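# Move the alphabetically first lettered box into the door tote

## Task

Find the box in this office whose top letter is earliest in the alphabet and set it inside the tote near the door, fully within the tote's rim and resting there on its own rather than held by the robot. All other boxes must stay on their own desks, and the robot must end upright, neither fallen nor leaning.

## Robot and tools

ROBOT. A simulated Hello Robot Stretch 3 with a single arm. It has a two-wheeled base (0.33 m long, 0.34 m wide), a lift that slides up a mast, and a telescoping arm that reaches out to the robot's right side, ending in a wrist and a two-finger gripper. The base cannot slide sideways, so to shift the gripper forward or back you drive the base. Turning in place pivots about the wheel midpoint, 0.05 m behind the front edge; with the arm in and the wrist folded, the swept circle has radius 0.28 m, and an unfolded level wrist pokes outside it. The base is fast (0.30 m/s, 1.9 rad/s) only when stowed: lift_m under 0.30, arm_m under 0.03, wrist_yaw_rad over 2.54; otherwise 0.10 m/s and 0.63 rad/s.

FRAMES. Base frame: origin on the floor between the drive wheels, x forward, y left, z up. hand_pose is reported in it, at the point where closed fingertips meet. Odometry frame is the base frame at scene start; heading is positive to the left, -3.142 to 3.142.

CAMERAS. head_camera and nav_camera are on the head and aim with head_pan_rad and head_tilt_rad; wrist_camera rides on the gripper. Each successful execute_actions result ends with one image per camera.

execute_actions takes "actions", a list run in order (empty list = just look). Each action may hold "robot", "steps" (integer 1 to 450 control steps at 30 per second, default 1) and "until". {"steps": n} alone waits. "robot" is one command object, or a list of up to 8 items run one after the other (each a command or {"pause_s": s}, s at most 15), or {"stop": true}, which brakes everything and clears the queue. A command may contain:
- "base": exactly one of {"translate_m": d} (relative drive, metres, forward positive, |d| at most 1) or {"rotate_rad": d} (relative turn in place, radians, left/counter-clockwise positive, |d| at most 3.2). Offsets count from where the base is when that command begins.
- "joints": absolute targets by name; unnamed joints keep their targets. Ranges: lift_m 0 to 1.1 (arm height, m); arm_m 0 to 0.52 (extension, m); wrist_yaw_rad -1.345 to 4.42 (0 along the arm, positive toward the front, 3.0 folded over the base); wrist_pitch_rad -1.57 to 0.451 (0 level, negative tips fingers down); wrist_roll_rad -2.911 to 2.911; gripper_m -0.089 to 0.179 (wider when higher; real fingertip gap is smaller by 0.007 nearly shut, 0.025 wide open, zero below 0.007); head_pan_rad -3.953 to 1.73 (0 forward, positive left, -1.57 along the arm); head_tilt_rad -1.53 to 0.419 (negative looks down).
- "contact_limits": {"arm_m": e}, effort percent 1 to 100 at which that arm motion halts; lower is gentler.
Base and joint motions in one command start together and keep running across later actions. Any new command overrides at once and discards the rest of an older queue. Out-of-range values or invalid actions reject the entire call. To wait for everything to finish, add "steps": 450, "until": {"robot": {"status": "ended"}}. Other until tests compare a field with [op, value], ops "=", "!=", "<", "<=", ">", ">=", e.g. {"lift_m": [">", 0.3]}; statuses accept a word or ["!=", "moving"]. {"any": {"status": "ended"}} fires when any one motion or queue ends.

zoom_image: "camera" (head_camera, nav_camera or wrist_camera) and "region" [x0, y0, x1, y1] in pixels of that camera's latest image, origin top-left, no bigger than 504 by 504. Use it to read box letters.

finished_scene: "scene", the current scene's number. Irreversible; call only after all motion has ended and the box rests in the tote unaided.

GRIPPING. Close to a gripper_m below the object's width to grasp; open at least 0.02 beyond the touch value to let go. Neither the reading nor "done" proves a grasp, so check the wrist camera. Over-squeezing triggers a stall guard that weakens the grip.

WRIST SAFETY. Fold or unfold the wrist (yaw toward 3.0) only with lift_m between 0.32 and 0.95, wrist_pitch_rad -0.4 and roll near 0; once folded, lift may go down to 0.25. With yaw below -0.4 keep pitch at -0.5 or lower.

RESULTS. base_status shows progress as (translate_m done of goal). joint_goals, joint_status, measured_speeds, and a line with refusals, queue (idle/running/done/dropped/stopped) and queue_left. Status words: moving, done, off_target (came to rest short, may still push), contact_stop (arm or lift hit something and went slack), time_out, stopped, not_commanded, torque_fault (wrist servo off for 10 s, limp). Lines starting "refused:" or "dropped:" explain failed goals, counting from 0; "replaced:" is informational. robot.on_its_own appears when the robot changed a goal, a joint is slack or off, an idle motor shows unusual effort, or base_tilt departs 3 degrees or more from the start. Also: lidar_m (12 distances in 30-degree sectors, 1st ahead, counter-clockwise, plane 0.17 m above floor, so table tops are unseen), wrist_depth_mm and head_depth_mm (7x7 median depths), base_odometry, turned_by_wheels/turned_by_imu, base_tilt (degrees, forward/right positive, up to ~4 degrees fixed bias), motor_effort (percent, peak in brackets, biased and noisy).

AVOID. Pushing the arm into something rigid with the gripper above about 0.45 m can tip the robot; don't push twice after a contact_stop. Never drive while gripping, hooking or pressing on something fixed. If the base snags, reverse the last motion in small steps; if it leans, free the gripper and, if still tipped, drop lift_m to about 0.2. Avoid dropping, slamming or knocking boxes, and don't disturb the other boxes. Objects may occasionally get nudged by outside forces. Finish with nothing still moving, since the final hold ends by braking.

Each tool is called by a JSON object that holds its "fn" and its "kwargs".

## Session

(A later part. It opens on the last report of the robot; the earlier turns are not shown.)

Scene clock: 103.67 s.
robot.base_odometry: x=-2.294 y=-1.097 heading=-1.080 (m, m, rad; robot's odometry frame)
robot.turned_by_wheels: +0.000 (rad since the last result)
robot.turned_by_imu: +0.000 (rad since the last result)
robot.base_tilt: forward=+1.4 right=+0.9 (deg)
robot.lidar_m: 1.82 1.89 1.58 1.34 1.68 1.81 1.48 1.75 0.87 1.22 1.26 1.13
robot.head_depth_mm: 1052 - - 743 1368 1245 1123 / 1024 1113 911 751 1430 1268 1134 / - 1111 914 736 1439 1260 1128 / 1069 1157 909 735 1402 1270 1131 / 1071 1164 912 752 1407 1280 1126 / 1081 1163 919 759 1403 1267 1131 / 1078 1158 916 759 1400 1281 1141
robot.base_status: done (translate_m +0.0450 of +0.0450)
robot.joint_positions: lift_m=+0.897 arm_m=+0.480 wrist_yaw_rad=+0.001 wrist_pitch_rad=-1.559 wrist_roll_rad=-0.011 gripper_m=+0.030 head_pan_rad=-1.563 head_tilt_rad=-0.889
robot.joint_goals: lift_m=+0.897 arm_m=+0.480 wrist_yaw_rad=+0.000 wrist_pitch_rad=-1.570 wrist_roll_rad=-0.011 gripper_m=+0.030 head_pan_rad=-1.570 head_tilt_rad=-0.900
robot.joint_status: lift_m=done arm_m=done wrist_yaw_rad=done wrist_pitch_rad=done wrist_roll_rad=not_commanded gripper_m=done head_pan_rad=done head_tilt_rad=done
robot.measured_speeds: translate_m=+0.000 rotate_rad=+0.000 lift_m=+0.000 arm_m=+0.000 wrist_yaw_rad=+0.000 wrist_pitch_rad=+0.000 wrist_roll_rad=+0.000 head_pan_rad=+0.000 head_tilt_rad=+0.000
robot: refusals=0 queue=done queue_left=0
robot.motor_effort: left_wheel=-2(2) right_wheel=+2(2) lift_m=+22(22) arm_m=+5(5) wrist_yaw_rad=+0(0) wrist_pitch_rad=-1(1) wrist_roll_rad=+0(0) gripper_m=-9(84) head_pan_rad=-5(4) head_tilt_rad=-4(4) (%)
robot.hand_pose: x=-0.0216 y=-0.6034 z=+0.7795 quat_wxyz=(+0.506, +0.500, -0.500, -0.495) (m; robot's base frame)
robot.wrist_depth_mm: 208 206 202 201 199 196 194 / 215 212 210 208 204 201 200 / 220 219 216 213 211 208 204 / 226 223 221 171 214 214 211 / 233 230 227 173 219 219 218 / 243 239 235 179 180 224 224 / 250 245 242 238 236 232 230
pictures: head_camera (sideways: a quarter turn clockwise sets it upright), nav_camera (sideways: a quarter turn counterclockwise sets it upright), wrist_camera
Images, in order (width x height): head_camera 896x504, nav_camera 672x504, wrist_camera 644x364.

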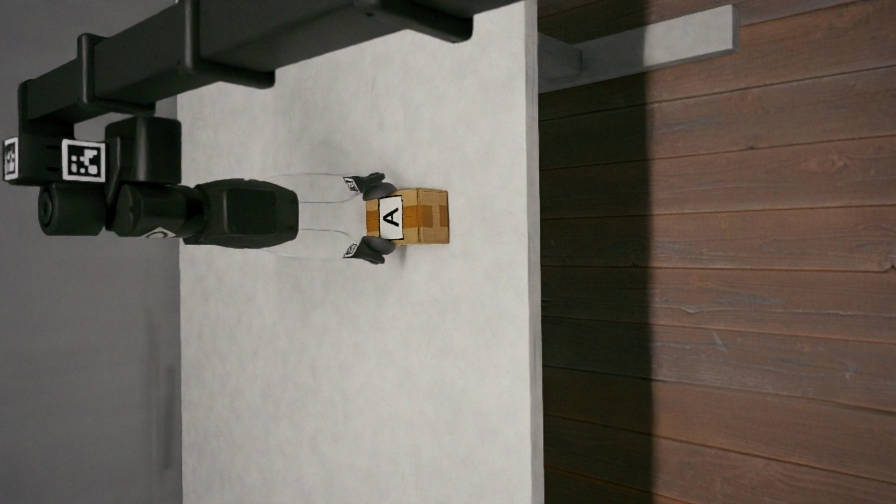

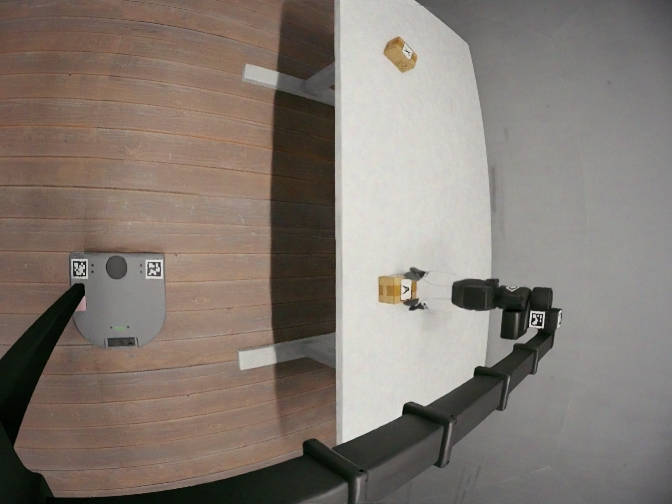

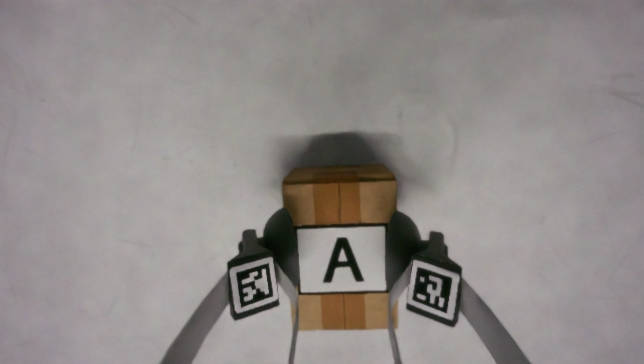

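{"fn": "execute_actions", "kwargs": {"actions": [{"robot": {"joints": {"lift_m": 1.0}}, "steps": 450, "until": {"robot": {"status": "ended"}}}]}}

Scene clock: 105.50 s.
robot.base_odometry: x=-2.294 y=-1.097 heading=-1.080 (m, m, rad; robot's odometry frame)
robot.turned_by_wheels: +0.000 (rad since the last result)
robot.turned_by_imu: +0.000 (rad since the last result)
robot.base_tilt: forward=+1.4 right=+1.0 (deg)
robot.lidar_m: 1.82 1.89 1.58 1.34 1.68 1.81 1.48 1.74 0.86 1.22 1.26 1.13
robot.head_depth_mm: 1094 1150 911 753 1363 1245 1127 / 1093 1151 910 752 1434 1269 1129 / 1091 1110 883 741 1423 1273 1125 / 1072 1116 900 736 1391 1280 1125 / 1073 1159 917 756 1400 1271 1127 / 1074 1163 916 757 1405 1272 1127 / 1076 1163 915 757 1401 1268 1141
robot.base_status: done (translate_m +0.0450 of +0.0450)
robot.joint_positions: lift_m=+1.000 arm_m=+0.480 wrist_yaw_rad=+0.001 wrist_pitch_rad=-1.559 wrist_roll_rad=-0.011 gripper_m=+0.030 head_pan_rad=-1.563 head_tilt_rad=-0.889
robot.joint_goals: lift_m=+1.000 arm_m=+0.480 wrist_yaw_rad=+0.000 wrist_pitch_rad=-1.570 wrist_roll_rad=-0.011 gripper_m=+0.030 head_pan_rad=-1.570 head_tilt_rad=-0.900
robot.joint_status: lift_m=done arm_m=done wrist_yaw_rad=done wrist_pitch_rad=done wrist_roll_rad=not_commanded gripper_m=done head_pan_rad=done head_tilt_rad=done
robot.measured_speeds: translate_m=+0.000 rotate_rad=+0.000 lift_m=+0.000 arm_m=+0.000 wrist_yaw_rad=+0.000 wrist_pitch_rad=+0.000 wrist_roll_rad=+0.000 head_pan_rad=+0.000 head_tilt_rad=+0.000
robot: refusals=0 queue=done queue_left=0
robot.motor_effort: left_wheel=-1(3) right_wheel=+2(3) lift_m=+33(35) arm_m=+5(5) wrist_yaw_rad=+0(0) wrist_pitch_rad=-1(1) wrist_roll_rad=+0(0) gripper_m=+0(10) head_pan_rad=-4(4) head_tilt_rad=-4(4) (%)
robot.hand_pose: x=-0.0216 y=-0.6034 z=+0.8819 quat_wxyz=(+0.506, +0.500, -0.500, -0.495) (m; robot's base frame)
robot.wrist_depth_mm: 305 303 301 299 290 288 285 / 317 313 305 304 303 298 292 / 322 320 319 308 305 302 300 / 332 329 324 270 320 312 307 / 341 339 338 280 324 320 316 / 350 351 348 339 - 331 325 / - - - 348 346 - -
pictures: head_camera (sideways: a quarter turn clockwise sets it upright), nav_camera (sideways: a quarter turn counterclockwise sets it upright), wrist_camera
Images, in order (width x height): head_camera 896x504, nav_camera 672x504, wrist_camera 644x364.

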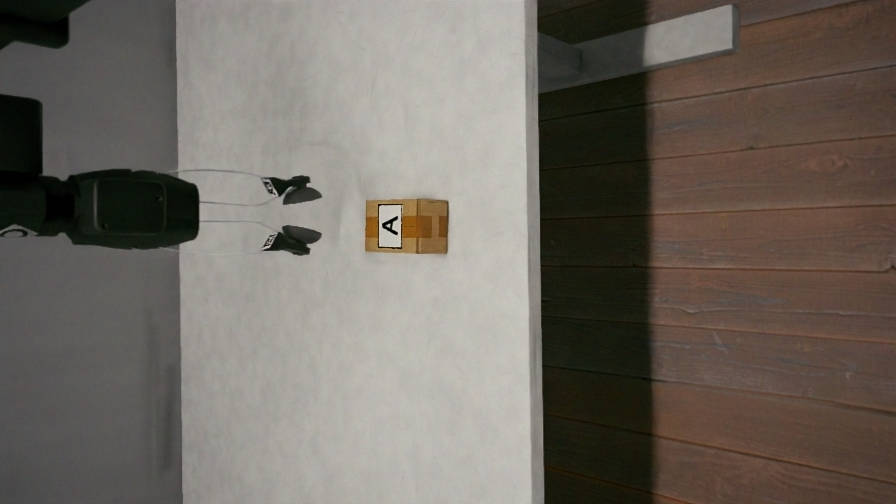

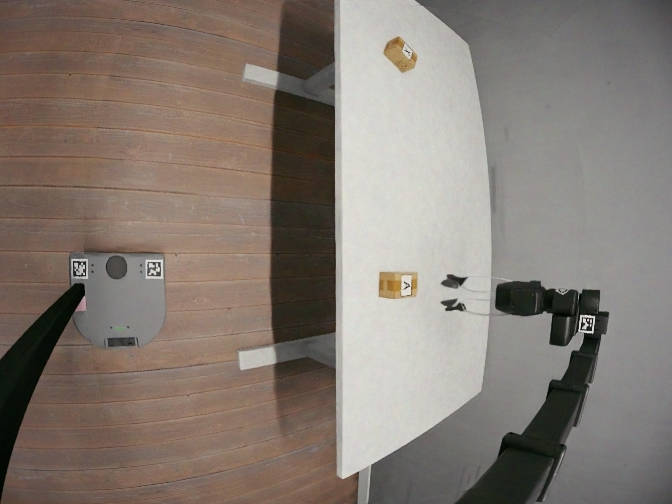

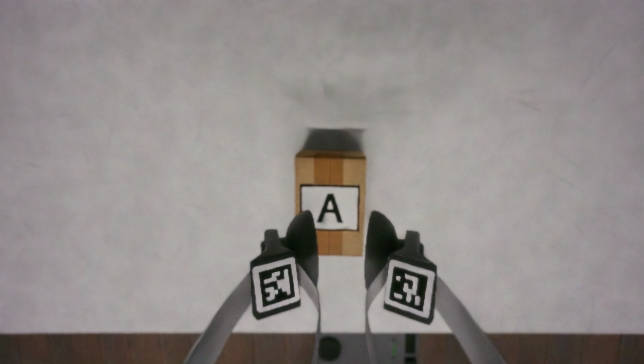

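{"fn": "execute_actions", "kwargs": {"actions": [{"robot": [{"joints": {"gripper_m": 0.14}}, {"joints": {"lift_m": 0.875}}], "steps": 450, "until": {"robot": {"status": "ended"}}}]}}

Scene clock: 109.37 s.
robot.base_odometry: x=-2.294 y=-1.097 heading=-1.080 (m, m, rad; robot's odometry frame)
robot.turned_by_wheels: +0.000 (rad since the last result)
robot.turned_by_imu: +0.001 (rad since the last result)
robot.base_tilt: forward=+1.4 right=+1.0 (deg)
robot.lidar_m: 1.82 1.88 1.58 1.34 1.68 1.82 1.48 1.75 0.87 1.22 1.27 1.13
robot.head_depth_mm: 1072 1149 - 751 1371 1251 1128 / 1035 1069 898 751 1430 1265 1130 / 1040 1077 906 738 1426 1269 1125 / 1076 1156 902 737 1396 1267 1131 / 1078 1157 917 754 1401 1270 1128 / 1078 1157 914 756 1397 1278 1134 / 1076 1160 920 758 1407 1268 1133
robot.base_status: done (translate_m +0.0450 of +0.0450)
robot.joint_positions: lift_m=+0.875 arm_m=+0.480 wrist_yaw_rad=+0.001 wrist_pitch_rad=-1.559 wrist_roll_rad=-0.011 gripper_m=+0.140 head_pan_rad=-1.563 head_tilt_rad=-0.889
robot.joint_goals: lift_m=+0.875 arm_m=+0.480 wrist_yaw_rad=+0.000 wrist_pitch_rad=-1.570 wrist_roll_rad=-0.011 gripper_m=+0.140 head_pan_rad=-1.570 head_tilt_rad=-0.900
robot.joint_status: lift_m=done arm_m=done wrist_yaw_rad=done wrist_pitch_rad=done wrist_roll_rad=not_commanded gripper_m=done head_pan_rad=done head_tilt_rad=done
robot.measured_speeds: translate_m=+0.000 rotate_rad=+0.000 lift_m=+0.000 arm_m=+0.000 wrist_yaw_rad=+0.000 wrist_pitch_rad=+0.000 wrist_roll_rad=+0.000 head_pan_rad=+0.000 head_tilt_rad=+0.000
robot: refusals=0 queue=done queue_left=0
robot.motor_effort: left_wheel=-2(2) right_wheel=+2(1) lift_m=+22(31) arm_m=+4(5) wrist_yaw_rad=+0(0) wrist_pitch_rad=-1(1) wrist_roll_rad=+0(0) gripper_m=+0(81) head_pan_rad=-5(3) head_tilt_rad=-4(4) (%)
robot.hand_pose: x=-0.0216 y=-0.6034 z=+0.7575 quat_wxyz=(+0.506, +0.500, -0.500, -0.495) (m; robot's base frame)
robot.wrist_depth_mm: 187 184 183 179 178 175 174 / 193 191 187 185 184 182 179 / 198 197 193 191 189 186 184 / 204 201 198 149 192 191 188 / 211 207 205 151 197 196 196 / 217 213 210 155 205 204 199 / 224 222 218 161 211 209 205
pictures: head_camera (sideways: a quarter turn clockwise sets it upright), nav_camera (sideways: a quarter turn counterclockwise sets it upright), wrist_camera
Images, in order (width x height): head_camera 896x504, nav_camera 672x504, wrist_camera 644x364.

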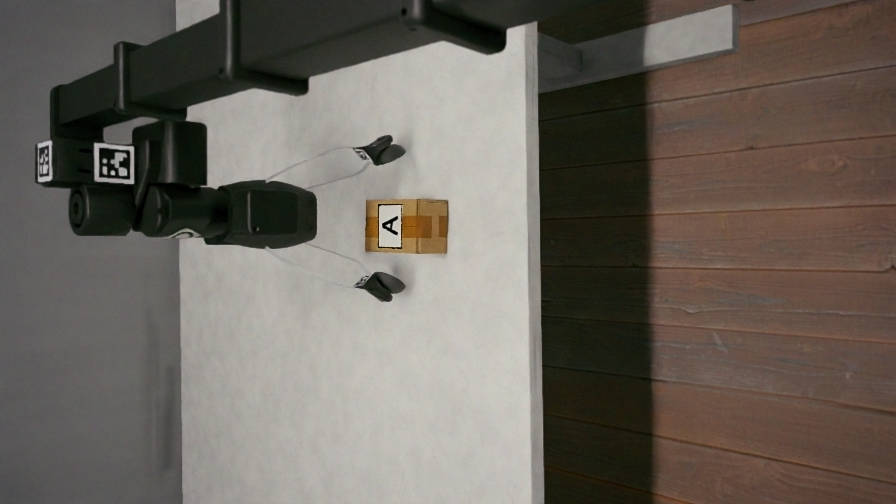

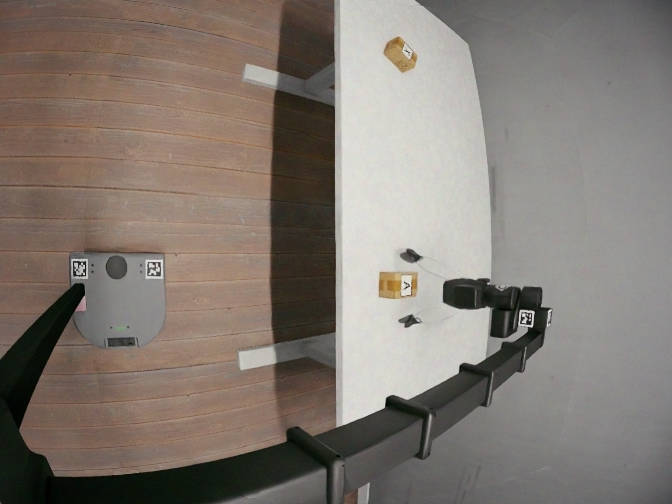

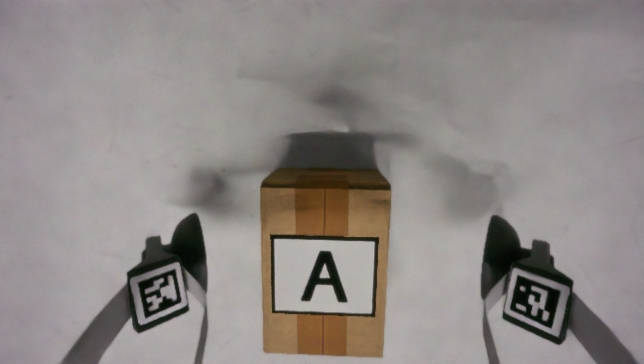

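{"fn": "execute_actions", "kwargs": {"actions": [{"robot": {"joints": {"gripper_m": 0.03}}, "steps": 450, "until": {"robot": {"status": "ended"}}}]}}

Scene clock: 111.20 s.
robot.base_odometry: x=-2.294 y=-1.097 heading=-1.080 (m, m, rad; robot's odometry frame)
robot.turned_by_wheels: +0.000 (rad since the last result)
robot.turned_by_imu: +0.000 (rad since the last result)
robot.base_tilt: forward=+1.4 right=+1.0 (deg)
robot.lidar_m: 1.82 1.89 1.58 1.34 1.68 1.82 1.48 1.74 0.86 1.22 1.27 1.13
robot.head_depth_mm: 1084 1155 - 750 1368 1251 1123 / 1038 1077 893 751 1425 1270 1131 / 1034 1078 886 734 1420 1269 1124 / 1071 1151 900 734 1396 1271 1123 / 1070 1154 915 756 1398 1269 1133 / 1073 1156 915 756 1402 1268 1128 / 1072 1157 917 759 1407 1279 1125
robot.base_status: done (translate_m +0.0450 of +0.0450)
robot.joint_positions: lift_m=+0.875 arm_m=+0.480 wrist_yaw_rad=+0.001 wrist_pitch_rad=-1.559 wrist_roll_rad=-0.011 gripper_m=+0.031 head_pan_rad=-1.563 head_tilt_rad=-0.889
robot.joint_goals: lift_m=+0.875 arm_m=+0.480 wrist_yaw_rad=+0.000 wrist_pitch_rad=-1.570 wrist_roll_rad=-0.011 gripper_m=+0.030 head_pan_rad=-1.570 head_tilt_rad=-0.900
robot.joint_status: lift_m=done arm_m=done wrist_yaw_rad=done wrist_pitch_rad=done wrist_roll_rad=not_commanded gripper_m=done head_pan_rad=done head_tilt_rad=done
robot.measured_speeds: translate_m=+0.000 rotate_rad=+0.000 lift_m=+0.000 arm_m=+0.000 wrist_yaw_rad=+0.000 wrist_pitch_rad=+0.000 wrist_roll_rad=+0.000 head_pan_rad=+0.000 head_tilt_rad=+0.000
robot: refusals=0 queue=done queue_left=0
robot.motor_effort: left_wheel=-1(1) right_wheel=+1(2) lift_m=+22(23) arm_m=+5(5) wrist_yaw_rad=+0(0) wrist_pitch_rad=-1(1) wrist_roll_rad=+0(0) gripper_m=-23(90) head_pan_rad=-3(4) head_tilt_rad=-4(4) (%)
robot.hand_pose: x=-0.0216 y=-0.6034 z=+0.7575 quat_wxyz=(+0.506, +0.500, -0.500, -0.495) (m; robot's base frame)
robot.wrist_depth_mm: 188 185 183 181 177 177 174 / 193 190 187 185 183 182 178 / 197 195 194 191 189 186 184 / 204 203 197 148 192 192 188 / 212 206 205 149 148 196 195 / 216 217 - 153 152 201 200 / 224 221 219 158 209 210 206
pictures: head_camera (sideways: a quarter turn clockwise sets it upright), nav_camera (sideways: a quarter turn counterclockwise sets it upright), wrist_camera
Images, in order (width x height): head_camera 896x504, nav_camera 672x504, wrist_camera 644x364.

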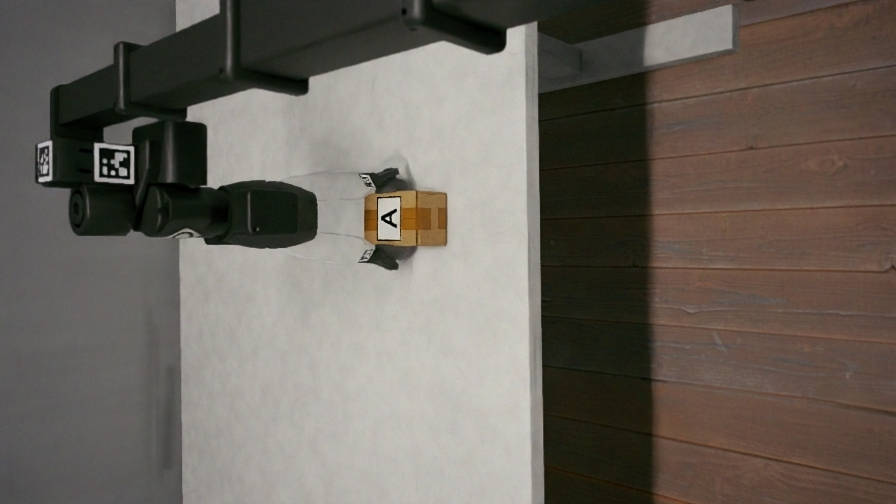

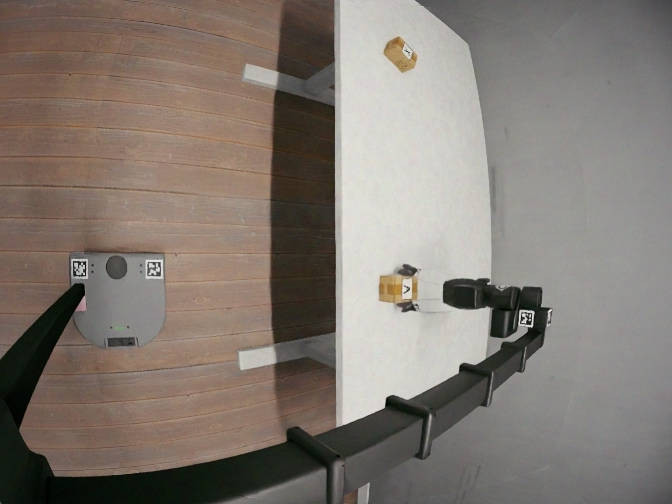

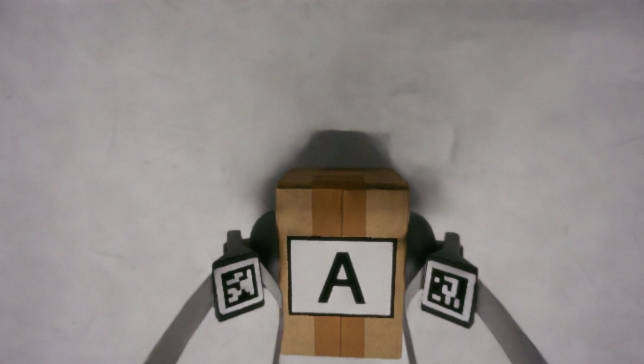

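{"fn": "execute_actions", "kwargs": {"actions": [{"robot": {"joints": {"lift_m": 0.98}}, "steps": 450, "until": {"robot": {"status": "ended"}}}]}}

Scene clock: 113.00 s.
robot.base_odometry: x=-2.294 y=-1.097 heading=-1.080 (m, m, rad; robot's odometry frame)
robot.turned_by_wheels: +0.000 (rad since the last result)
robot.turned_by_imu: +0.000 (rad since the last result)
robot.base_tilt: forward=+1.4 right=+1.1 (deg)
robot.lidar_m: 1.82 1.89 1.58 1.34 1.68 1.82 1.48 1.75 0.86 1.22 1.26 1.12
robot.head_depth_mm: - 1146 907 750 1362 1243 1126 / 1089 1152 904 752 1412 1280 1126 / - 1111 857 753 1424 1265 1124 / 1073 1118 861 755 1399 1269 1123 / 1077 1156 914 753 1402 1271 1128 / 1071 1158 913 757 1395 1273 1131 / 1074 1170 914 758 1409 1276 1134
robot.base_status: done (translate_m +0.0450 of +0.0450)
robot.joint_positions: lift_m=+0.980 arm_m=+0.480 wrist_yaw_rad=+0.001 wrist_pitch_rad=-1.559 wrist_roll_rad=-0.011 gripper_m=+0.031 head_pan_rad=-1.563 head_tilt_rad=-0.889
robot.joint_goals: lift_m=+0.980 arm_m=+0.480 wrist_yaw_rad=+0.000 wrist_pitch_rad=-1.570 wrist_roll_rad=-0.011 gripper_m=+0.030 head_pan_rad=-1.570 head_tilt_rad=-0.900
robot.joint_status: lift_m=done arm_m=done wrist_yaw_rad=done wrist_pitch_rad=done wrist_roll_rad=not_commanded gripper_m=done head_pan_rad=done head_tilt_rad=done
robot.measured_speeds: translate_m=+0.000 rotate_rad=+0.000 lift_m=+0.000 arm_m=+0.000 wrist_yaw_rad=+0.000 wrist_pitch_rad=+0.000 wrist_roll_rad=+0.000 head_pan_rad=+0.000 head_tilt_rad=+0.000
robot: refusals=0 queue=done queue_left=0
robot.motor_effort: left_wheel=-1(1) right_wheel=+2(2) lift_m=+34(35) arm_m=+4(4) wrist_yaw_rad=+0(0) wrist_pitch_rad=-1(1) wrist_roll_rad=+0(0) gripper_m=-15(17) head_pan_rad=-4(4) head_tilt_rad=-5(4) (%)
robot.hand_pose: x=-0.0216 y=-0.6034 z=+0.8619 quat_wxyz=(+0.506, +0.500, -0.500, -0.495) (m; robot's base frame)
robot.wrist_depth_mm: 286 282 279 274 274 272 268 / 293 293 287 283 282 276 273 / 303 300 294 292 290 282 282 / 309 306 308 148 295 293 289 / 322 318 311 149 148 300 299 / 331 326 - 154 152 311 304 / 347 339 334 158 321 319 316
pictures: head_camera (sideways: a quarter turn clockwise sets it upright), nav_camera (sideways: a quarter turn counterclockwise sets it upright), wrist_camera
Images, in order (width x height): head_camera 896x504, nav_camera 672x504, wrist_camera 644x364.

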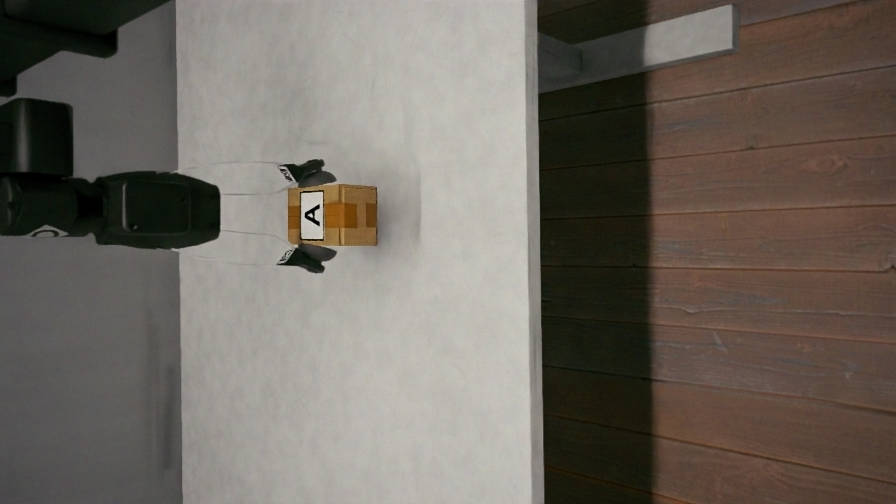

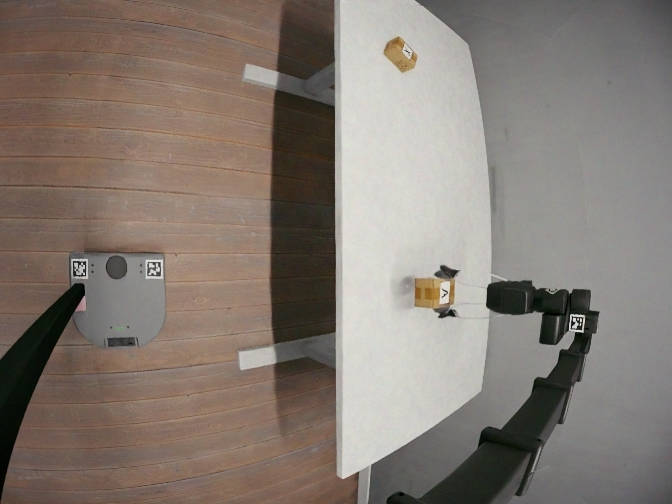

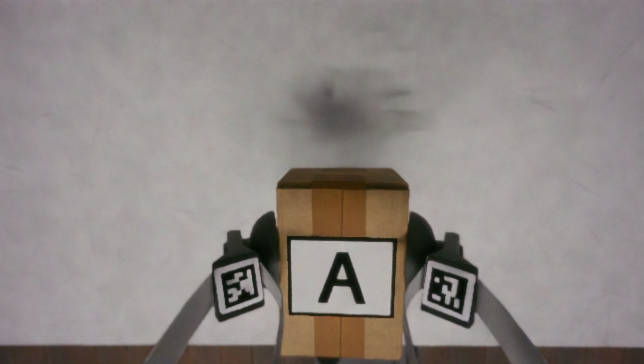

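{"fn": "execute_actions", "kwargs": {"actions": [{"robot": {"joints": {"arm_m": 0.0, "lift_m": 0.9}}, "steps": 450, "until": {"robot": {"arm_m": ["<", 0.12]}}}, {"robot": {"joints": {"wrist_pitch_rad": -0.4, "head_pan_rad": 0.0, "head_tilt_rad": -0.5}}, "steps": 450, "until": {"robot": {"status": "ended"}}}, {"robot": {"joints": {"wrist_yaw_rad": 2.62}}, "steps": 450, "until": {"robot": {"status": "ended"}}}]}}

Scene clock: 122.10 s.
robot.base_odometry: x=-2.294 y=-1.097 heading=-1.080 (m, m, rad; robot's odometry frame)
robot.turned_by_wheels: +0.000 (rad since the last result)
robot.turned_by_imu: +0.002 (rad since the last result)
robot.base_tilt: forward=+1.3 right=+1.0 (deg)
robot.lidar_m: 1.83 1.89 1.58 1.34 1.67 1.81 1.48 1.75 0.87 1.22 1.27 1.13
robot.head_depth_mm: 1546 1649 1802 1969 2059 1653 1339 / 1534 1648 1792 1933 2085 1633 1351 / 1533 1650 1790 1955 2087 1636 1343 / 1543 1654 1757 1933 2077 1643 1351 / 1534 1645 1776 1942 2035 1655 1353 / 1522 1642 1760 1962 2067 1638 1354 / 1541 1655 1769 1946 2052 1651 1344
robot.base_status: done (translate_m +0.0450 of +0.0450)
robot.joint_positions: lift_m=+0.900 arm_m=+0.000 wrist_yaw_rad=+2.617 wrist_pitch_rad=-0.427 wrist_roll_rad=-0.011 gripper_m=+0.031 head_pan_rad=-0.007 head_tilt_rad=-0.508
robot.joint_goals: lift_m=+0.900 arm_m=+0.000 wrist_yaw_rad=+2.620 wrist_pitch_rad=-0.400 wrist_roll_rad=-0.011 gripper_m=+0.030 head_pan_rad=+0.000 head_tilt_rad=-0.500
robot.joint_status: lift_m=done arm_m=done wrist_yaw_rad=done wrist_pitch_rad=done wrist_roll_rad=not_commanded gripper_m=done head_pan_rad=done head_tilt_rad=done
robot.measured_speeds: translate_m=+0.000 rotate_rad=+0.000 lift_m=+0.000 arm_m=+0.000 wrist_yaw_rad=+0.000 wrist_pitch_rad=+0.000 wrist_roll_rad=+0.000 head_pan_rad=+0.000 head_tilt_rad=+0.000
robot: refusals=0 queue=done queue_left=0
robot.motor_effort: left_wheel=-1(1) right_wheel=+1(2) lift_m=+22(35) arm_m=-3(1) wrist_yaw_rad=+4(6) wrist_pitch_rad=+9(8) wrist_roll_rad=+0(0) gripper_m=-15(15) head_pan_rad=+4(49) head_tilt_rad=+3(25) (%)
robot.hand_pose: x=+0.0904 y=+0.0478 z=+0.9108 quat_wxyz=(+0.324, +0.703, -0.032, +0.632) (m; robot's base frame)
robot.wrist_depth_mm: - - - - - - - / - - - - - - - / - - - - - - - / - - - 148 - - - / - - - 149 148 - - / - - - 153 152 - - / - - - 159 - - -
pictures: head_camera (sideways: a quarter turn clockwise sets it upright), nav_camera (sideways: a quarter turn counterclockwise sets it upright), wrist_camera
Images, in order (width x height): head_camera 896x504, nav_camera 672x504, wrist_camera 644x364.

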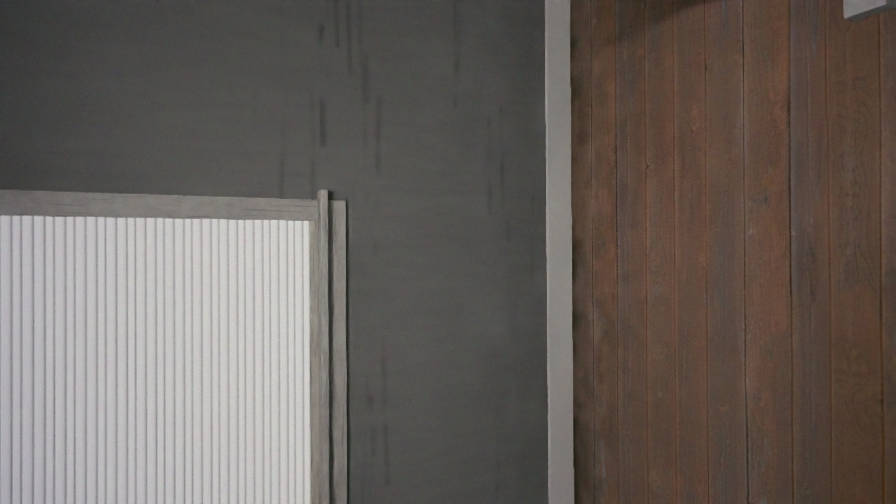

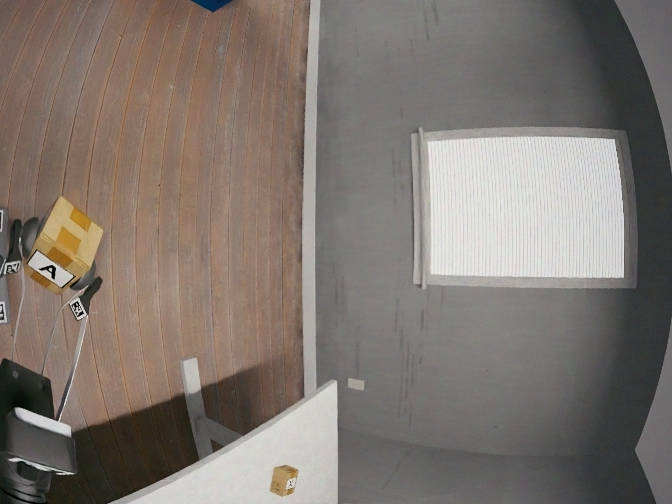

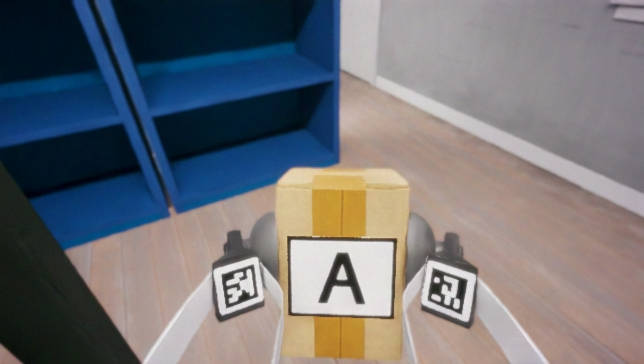

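I'll check the current state before continuing.

{"fn": "execute_actions", "kwargs": {"actions": []}}

Scene clock: 122.70 s.
robot.base_odometry: x=-2.294 y=-1.097 heading=-1.080 (m, m, rad; robot's odometry frame)
robot.turned_by_wheels: +0.000 (rad since the last result)
robot.turned_by_imu: +0.000 (rad since the last result)
robot.base_tilt: forward=+1.3 right=+1.0 (deg)
robot.lidar_m: 1.82 1.89 1.58 1.34 1.68 1.81 1.48 1.75 0.87 1.22 1.27 1.13
robot.head_depth_mm: 1542 1661 1782 1954 2064 1647 1349 / 1539 1654 1812 1963 2062 1646 1346 / 1535 1640 1780 1966 2060 1641 1355 / 1529 1634 1751 1951 2062 1642 1351 / 1525 1641 1774 1940 2067 1654 1356 / 1514 1645 1758 1943 2047 1655 1364 / 1533 1641 1746 1957 2075 1646 1350
robot.base_status: done (translate_m +0.0450 of +0.0450)
robot.joint_positions: lift_m=+0.900 arm_m=+0.000 wrist_yaw_rad=+2.617 wrist_pitch_rad=-0.427 wrist_roll_rad=-0.011 gripper_m=+0.031 head_pan_rad=-0.007 head_tilt_rad=-0.508
robot.joint_goals: lift_m=+0.900 arm_m=+0.000 wrist_yaw_rad=+2.620 wrist_pitch_rad=-0.400 wrist_roll_rad=-0.011 gripper_m=+0.030 head_pan_rad=+0.000 head_tilt_rad=-0.500
robot.joint_status: lift_m=done arm_m=done wrist_yaw_rad=done wrist_pitch_rad=done wrist_roll_rad=not_commanded gripper_m=done head_pan_rad=done head_tilt_rad=done
robot.measured_speeds: translate_m=+0.000 rotate_rad=+0.000 lift_m=+0.000 arm_m=+0.000 wrist_yaw_rad=+0.000 wrist_pitch_rad=+0.000 wrist_roll_rad=+0.000 head_pan_rad=+0.000 head_tilt_rad=+0.000
robot: refusals=0 queue=done queue_left=0
robot.motor_effort: left_wheel=-1(1) right_wheel=+1(1) lift_m=+22(22) arm_m=-3(3) wrist_yaw_rad=+3(3) wrist_pitch_rad=+9(9) wrist_roll_rad=+0(0) gripper_m=-16(16) head_pan_rad=+4(4) head_tilt_rad=+3(3) (%)
robot.hand_pose: x=+0.0904 y=+0.0478 z=+0.9108 quat_wxyz=(+0.324, +0.703, -0.032, +0.632) (m; robot's base frame)
robot.wrist_depth_mm: - - - - - - - / - - - - - - - / - - - - - - - / - - - 148 - - - / - - - 148 148 - - / - - - 153 152 - - / - - - 158 - - -
pictures: head_camera (sideways: a quarter turn clockwise sets it upright), nav_camera (sideways: a quarter turn counterclockwise sets it upright), wrist_camera
Images, in order (width x height): head_camera 896x504, nav_camera 672x504, wrist_camera 644x364.

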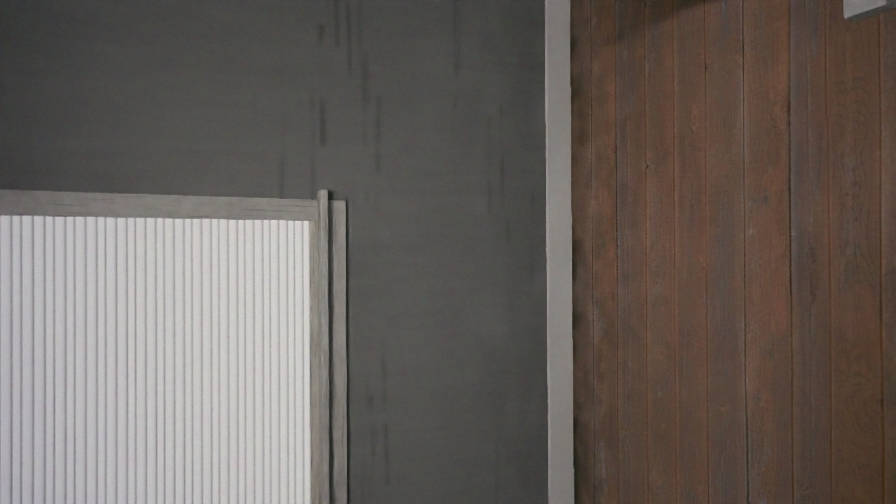

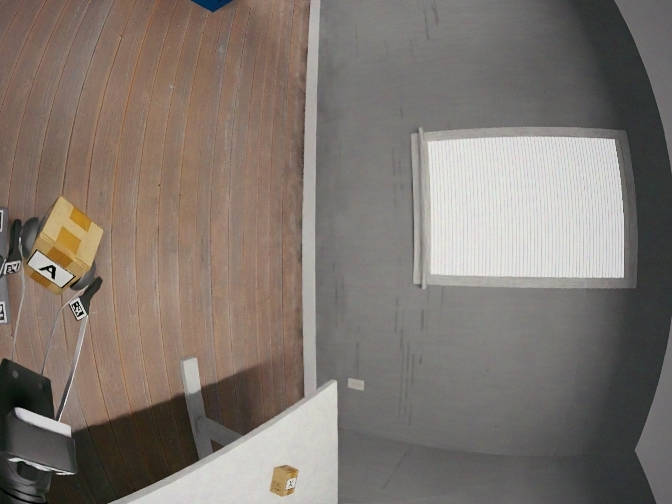

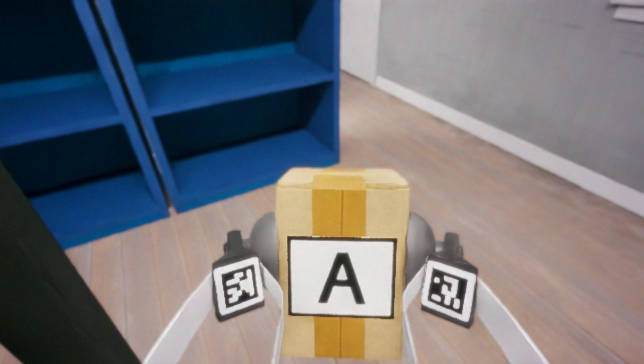

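Box "A" is still in the gripper. I'll lower the lift to the stowed height and turn toward the passage at the same time.

{"fn": "execute_actions", "kwargs": {"actions": [{"robot": {"base": {"rotate_rad": 0.655}, "joints": {"lift_m": 0.28}}, "steps": 450, "until": {"robot": {"status": "ended"}}}]}}

Scene clock: 129.43 s.
robot.base_odometry: x=-2.294 y=-1.097 heading=-0.425 (m, m, rad; robot's odometry frame)
robot.turned_by_wheels: +0.655 (rad since the last result)
robot.turned_by_imu: +0.655 (rad since the last result)
robot.base_tilt: forward=+1.3 right=+1.0 (deg)
robot.lidar_m: 1.97 1.58 1.34 1.64 1.81 1.48 1.55 0.86 1.22 1.13 1.85 1.82
robot.head_depth_mm: 1603 1696 1797 1926 2037 1650 1347 / 1696 1810 1937 2101 2125 1644 1352 / 1798 1934 2058 2260 2127 1642 1348 / 1921 2069 2257 2449 2101 1650 1350 / 2076 2264 2426 2625 2120 1640 1345 / 2226 2462 2715 2776 2116 1643 1347 / 2437 2648 2959 2609 1794 1641 1355
robot.base_status: done (rotate_rad +0.6549 of +0.6550)
robot.joint_positions: lift_m=+0.280 arm_m=+0.000 wrist_yaw_rad=+2.618 wrist_pitch_rad=-0.427 wrist_roll_rad=-0.011 gripper_m=+0.031 head_pan_rad=-0.007 head_tilt_rad=-0.507
robot.joint_goals: lift_m=+0.280 arm_m=+0.000 wrist_yaw_rad=+2.620 wrist_pitch_rad=-0.400 wrist_roll_rad=-0.011 gripper_m=+0.030 head_pan_rad=+0.000 head_tilt_rad=-0.500
robot.joint_status: lift_m=done arm_m=done wrist_yaw_rad=done wrist_pitch_rad=done wrist_roll_rad=not_commanded gripper_m=done head_pan_rad=done head_tilt_rad=done
robot.measured_speeds: translate_m=+0.000 rotate_rad=+0.000 lift_m=+0.000 arm_m=+0.000 wrist_yaw_rad=+0.000 wrist_pitch_rad=+0.000 wrist_roll_rad=+0.000 head_pan_rad=+0.000 head_tilt_rad=+0.000
robot: refusals=0 queue=done queue_left=0
robot.motor_effort: left_wheel=-2(6) right_wheel=+2(5) lift_m=+23(17) arm_m=-4(4) wrist_yaw_rad=+4(4) wrist_pitch_rad=+9(9) wrist_roll_rad=+0(0) gripper_m=-15(15) head_pan_rad=+3(5) head_tilt_rad=+3(3) (%)
robot.hand_pose: x=+0.0904 y=+0.0478 z=+0.2908 quat_wxyz=(+0.324, +0.703, -0.032, +0.633) (m; robot's base frame)
robot.wrist_depth_mm: - - - - - - - / - - - - - - - / 938 890 893 886 895 843 840 / 708 695 703 149 659 690 670 / 608 584 597 149 147 560 559 / - 496 - 153 152 484 468 / - - - 157 396 412 414
pictures: head_camera (sideways: a quarter turn clockwise sets it upright), nav_camera (sideways: a quarter turn counterclockwise sets it upright), wrist_camera
Images, in order (width x height): head_camera 896x504, nav_camera 672x504, wrist_camera 644x364.

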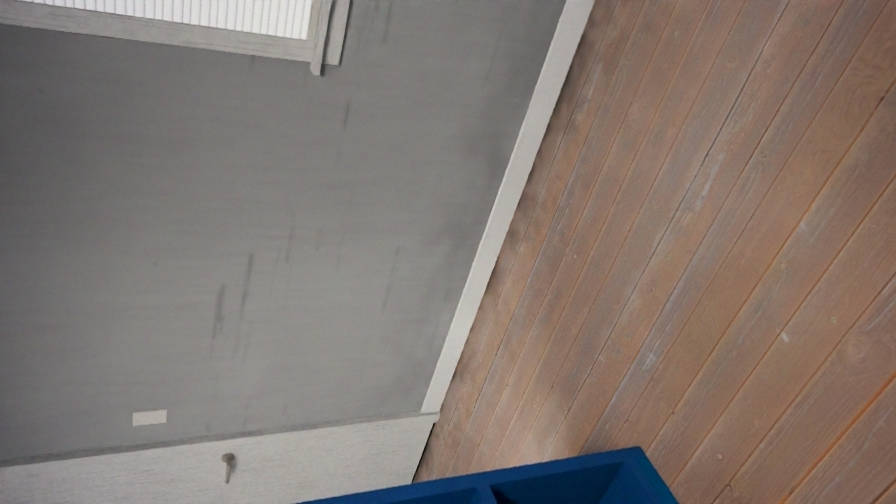

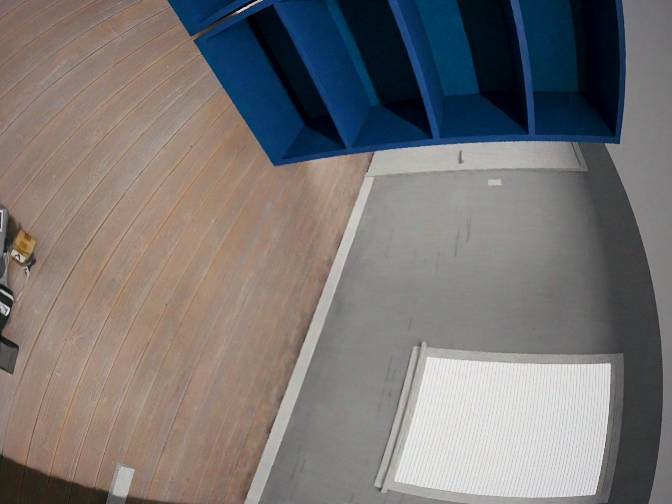

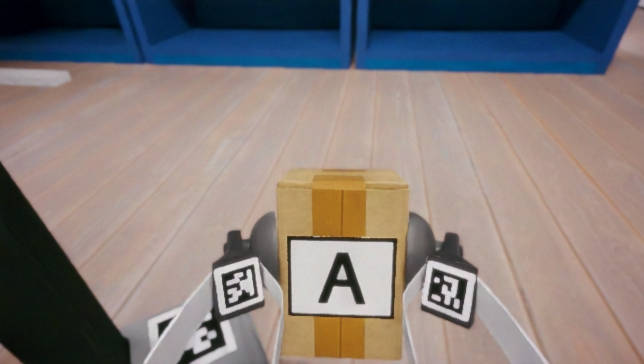

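Lift is stowed and the box is secure. Next I'll drive the planned route past the end of the shelf and turn into the passage along the door wall.

{"fn": "execute_actions", "kwargs": {"actions": [{"robot": [{"base": {"translate_m": 1.0}, "joints": {"head_tilt_rad": -0.7}}, {"base": {"translate_m": 0.63}}, {"base": {"rotate_rad": 0.913}}, {"base": {"translate_m": 0.95}}], "steps": 450, "until": {"robot": {"status": "ended"}}}]}}

Scene clock: 144.93 s.
robot.base_odometry: x=+0.030 y=-1.324 heading=+0.488 (m, m, rad; robot's odometry frame)
robot.turned_by_wheels: +0.913 (rad since the last result)
robot.turned_by_imu: +0.919 (rad since the last result)
robot.base_tilt: forward=+2.0 right=+0.7 (deg)
robot.lidar_m: 1.58 1.65 2.25 0.55 0.45 0.61 2.08 0.75 0.55 0.53 0.55 0.73
robot.head_depth_mm: 1340 1472 1604 1638 1567 1405 1206 / 1336 1476 1658 1874 1702 1407 1202 / 1334 1481 1664 1883 1702 1405 1216 / 1338 1484 1653 1886 1634 1388 1216 / 1323 1489 1649 1871 1703 1412 1213 / 1333 1482 1658 1887 1697 1420 1215 / 1342 1477 1658 1880 1694 1413 1208
robot.base_status: moving (translate_m +0.9500 of +0.9500)
robot.joint_positions: lift_m=+0.280 arm_m=+0.000 wrist_yaw_rad=+2.618 wrist_pitch_rad=-0.427 wrist_roll_rad=-0.011 gripper_m=+0.031 head_pan_rad=-0.007 head_tilt_rad=-0.693
robot.joint_goals: lift_m=+0.280 arm_m=+0.000 wrist_yaw_rad=+2.620 wrist_pitch_rad=-0.400 wrist_roll_rad=-0.011 gripper_m=+0.030 head_pan_rad=+0.000 head_tilt_rad=-0.700
robot.joint_status: lift_m=done arm_m=done wrist_yaw_rad=done wrist_pitch_rad=done wrist_roll_rad=not_commanded gripper_m=done head_pan_rad=done head_tilt_rad=done
robot.measured_speeds: translate_m=+0.000 rotate_rad=+0.000 lift_m=+0.000 arm_m=+0.000 wrist_yaw_rad=+0.000 wrist_pitch_rad=+0.000 wrist_roll_rad=+0.000 head_pan_rad=+0.000 head_tilt_rad=+0.000
robot: refusals=0 queue=running queue_left=0
robot.motor_effort: left_wheel=-4(9) right_wheel=+2(8) lift_m=+23(22) arm_m=-4(3) wrist_yaw_rad=+3(3) wrist_pitch_rad=+9(9) wrist_roll_rad=+0(0) gripper_m=-16(15) head_pan_rad=+4(5) head_tilt_rad=-3(17) (%)
robot.hand_pose: x=+0.0903 y=+0.0479 z=+0.2908 quat_wxyz=(+0.324, +0.703, -0.032, +0.633) (m; robot's base frame)
robot.wrist_depth_mm: 750 - - - - - - / 635 - - - - - - / 550 919 904 888 851 853 855 / 481 721 700 149 651 688 677 / 490 587 592 149 147 569 563 / - 494 - 153 151 480 470 / - - - 158 399 414 414
pictures: head_camera (sideways: a quarter turn clockwise sets it upright), nav_camera (sideways: a quarter turn counterclockwise sets it upright), wrist_camera
Images, in order (width x height): head_camera 896x504, nav_camera 672x504, wrist_camera 644x364.

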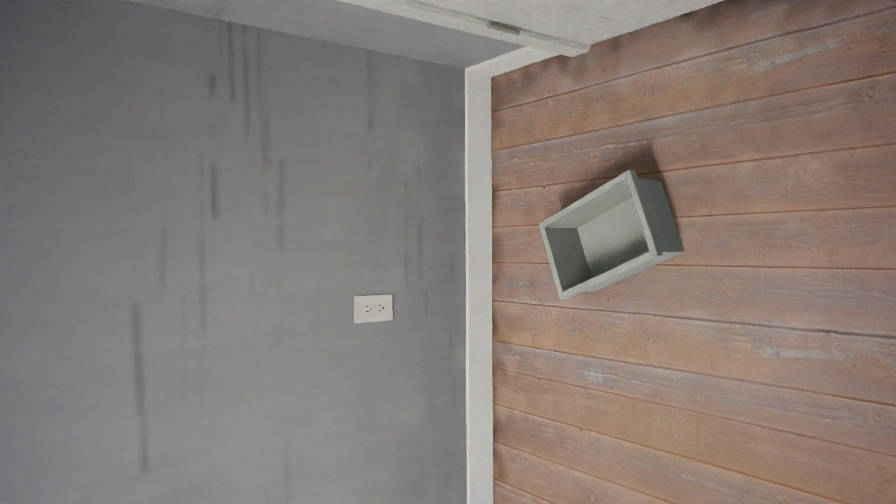

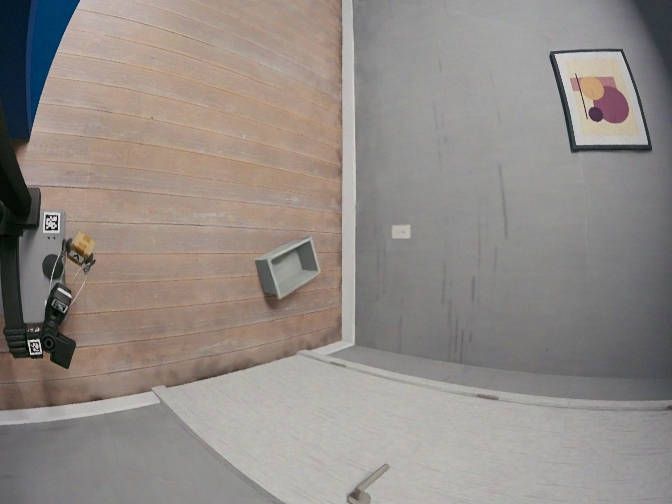

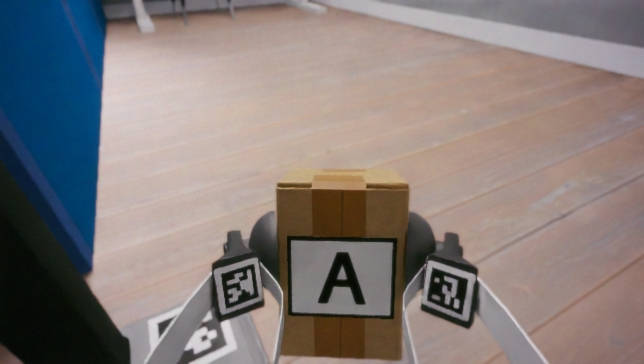

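The tote is in view straight ahead. I'll zoom in on it to measure its position and orientation.

{"fn": "zoom_image", "kwargs": {"camera": "head_camera", "region": [500, 130, 720, 330]}}

Region (500, 130, 720, 330) of head_camera's 896x504 image, scaled by 2.291, with more detail than that image has; it fills the top 458 rows of this view, and the rest is white.

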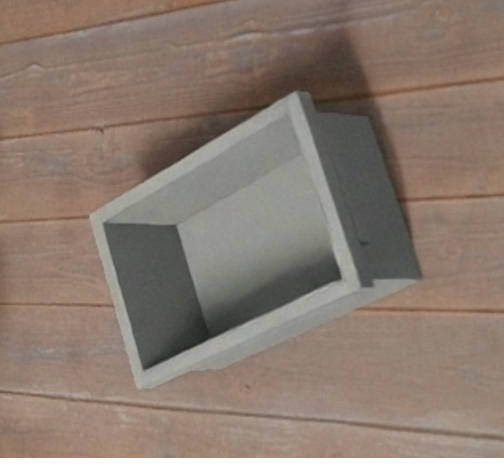

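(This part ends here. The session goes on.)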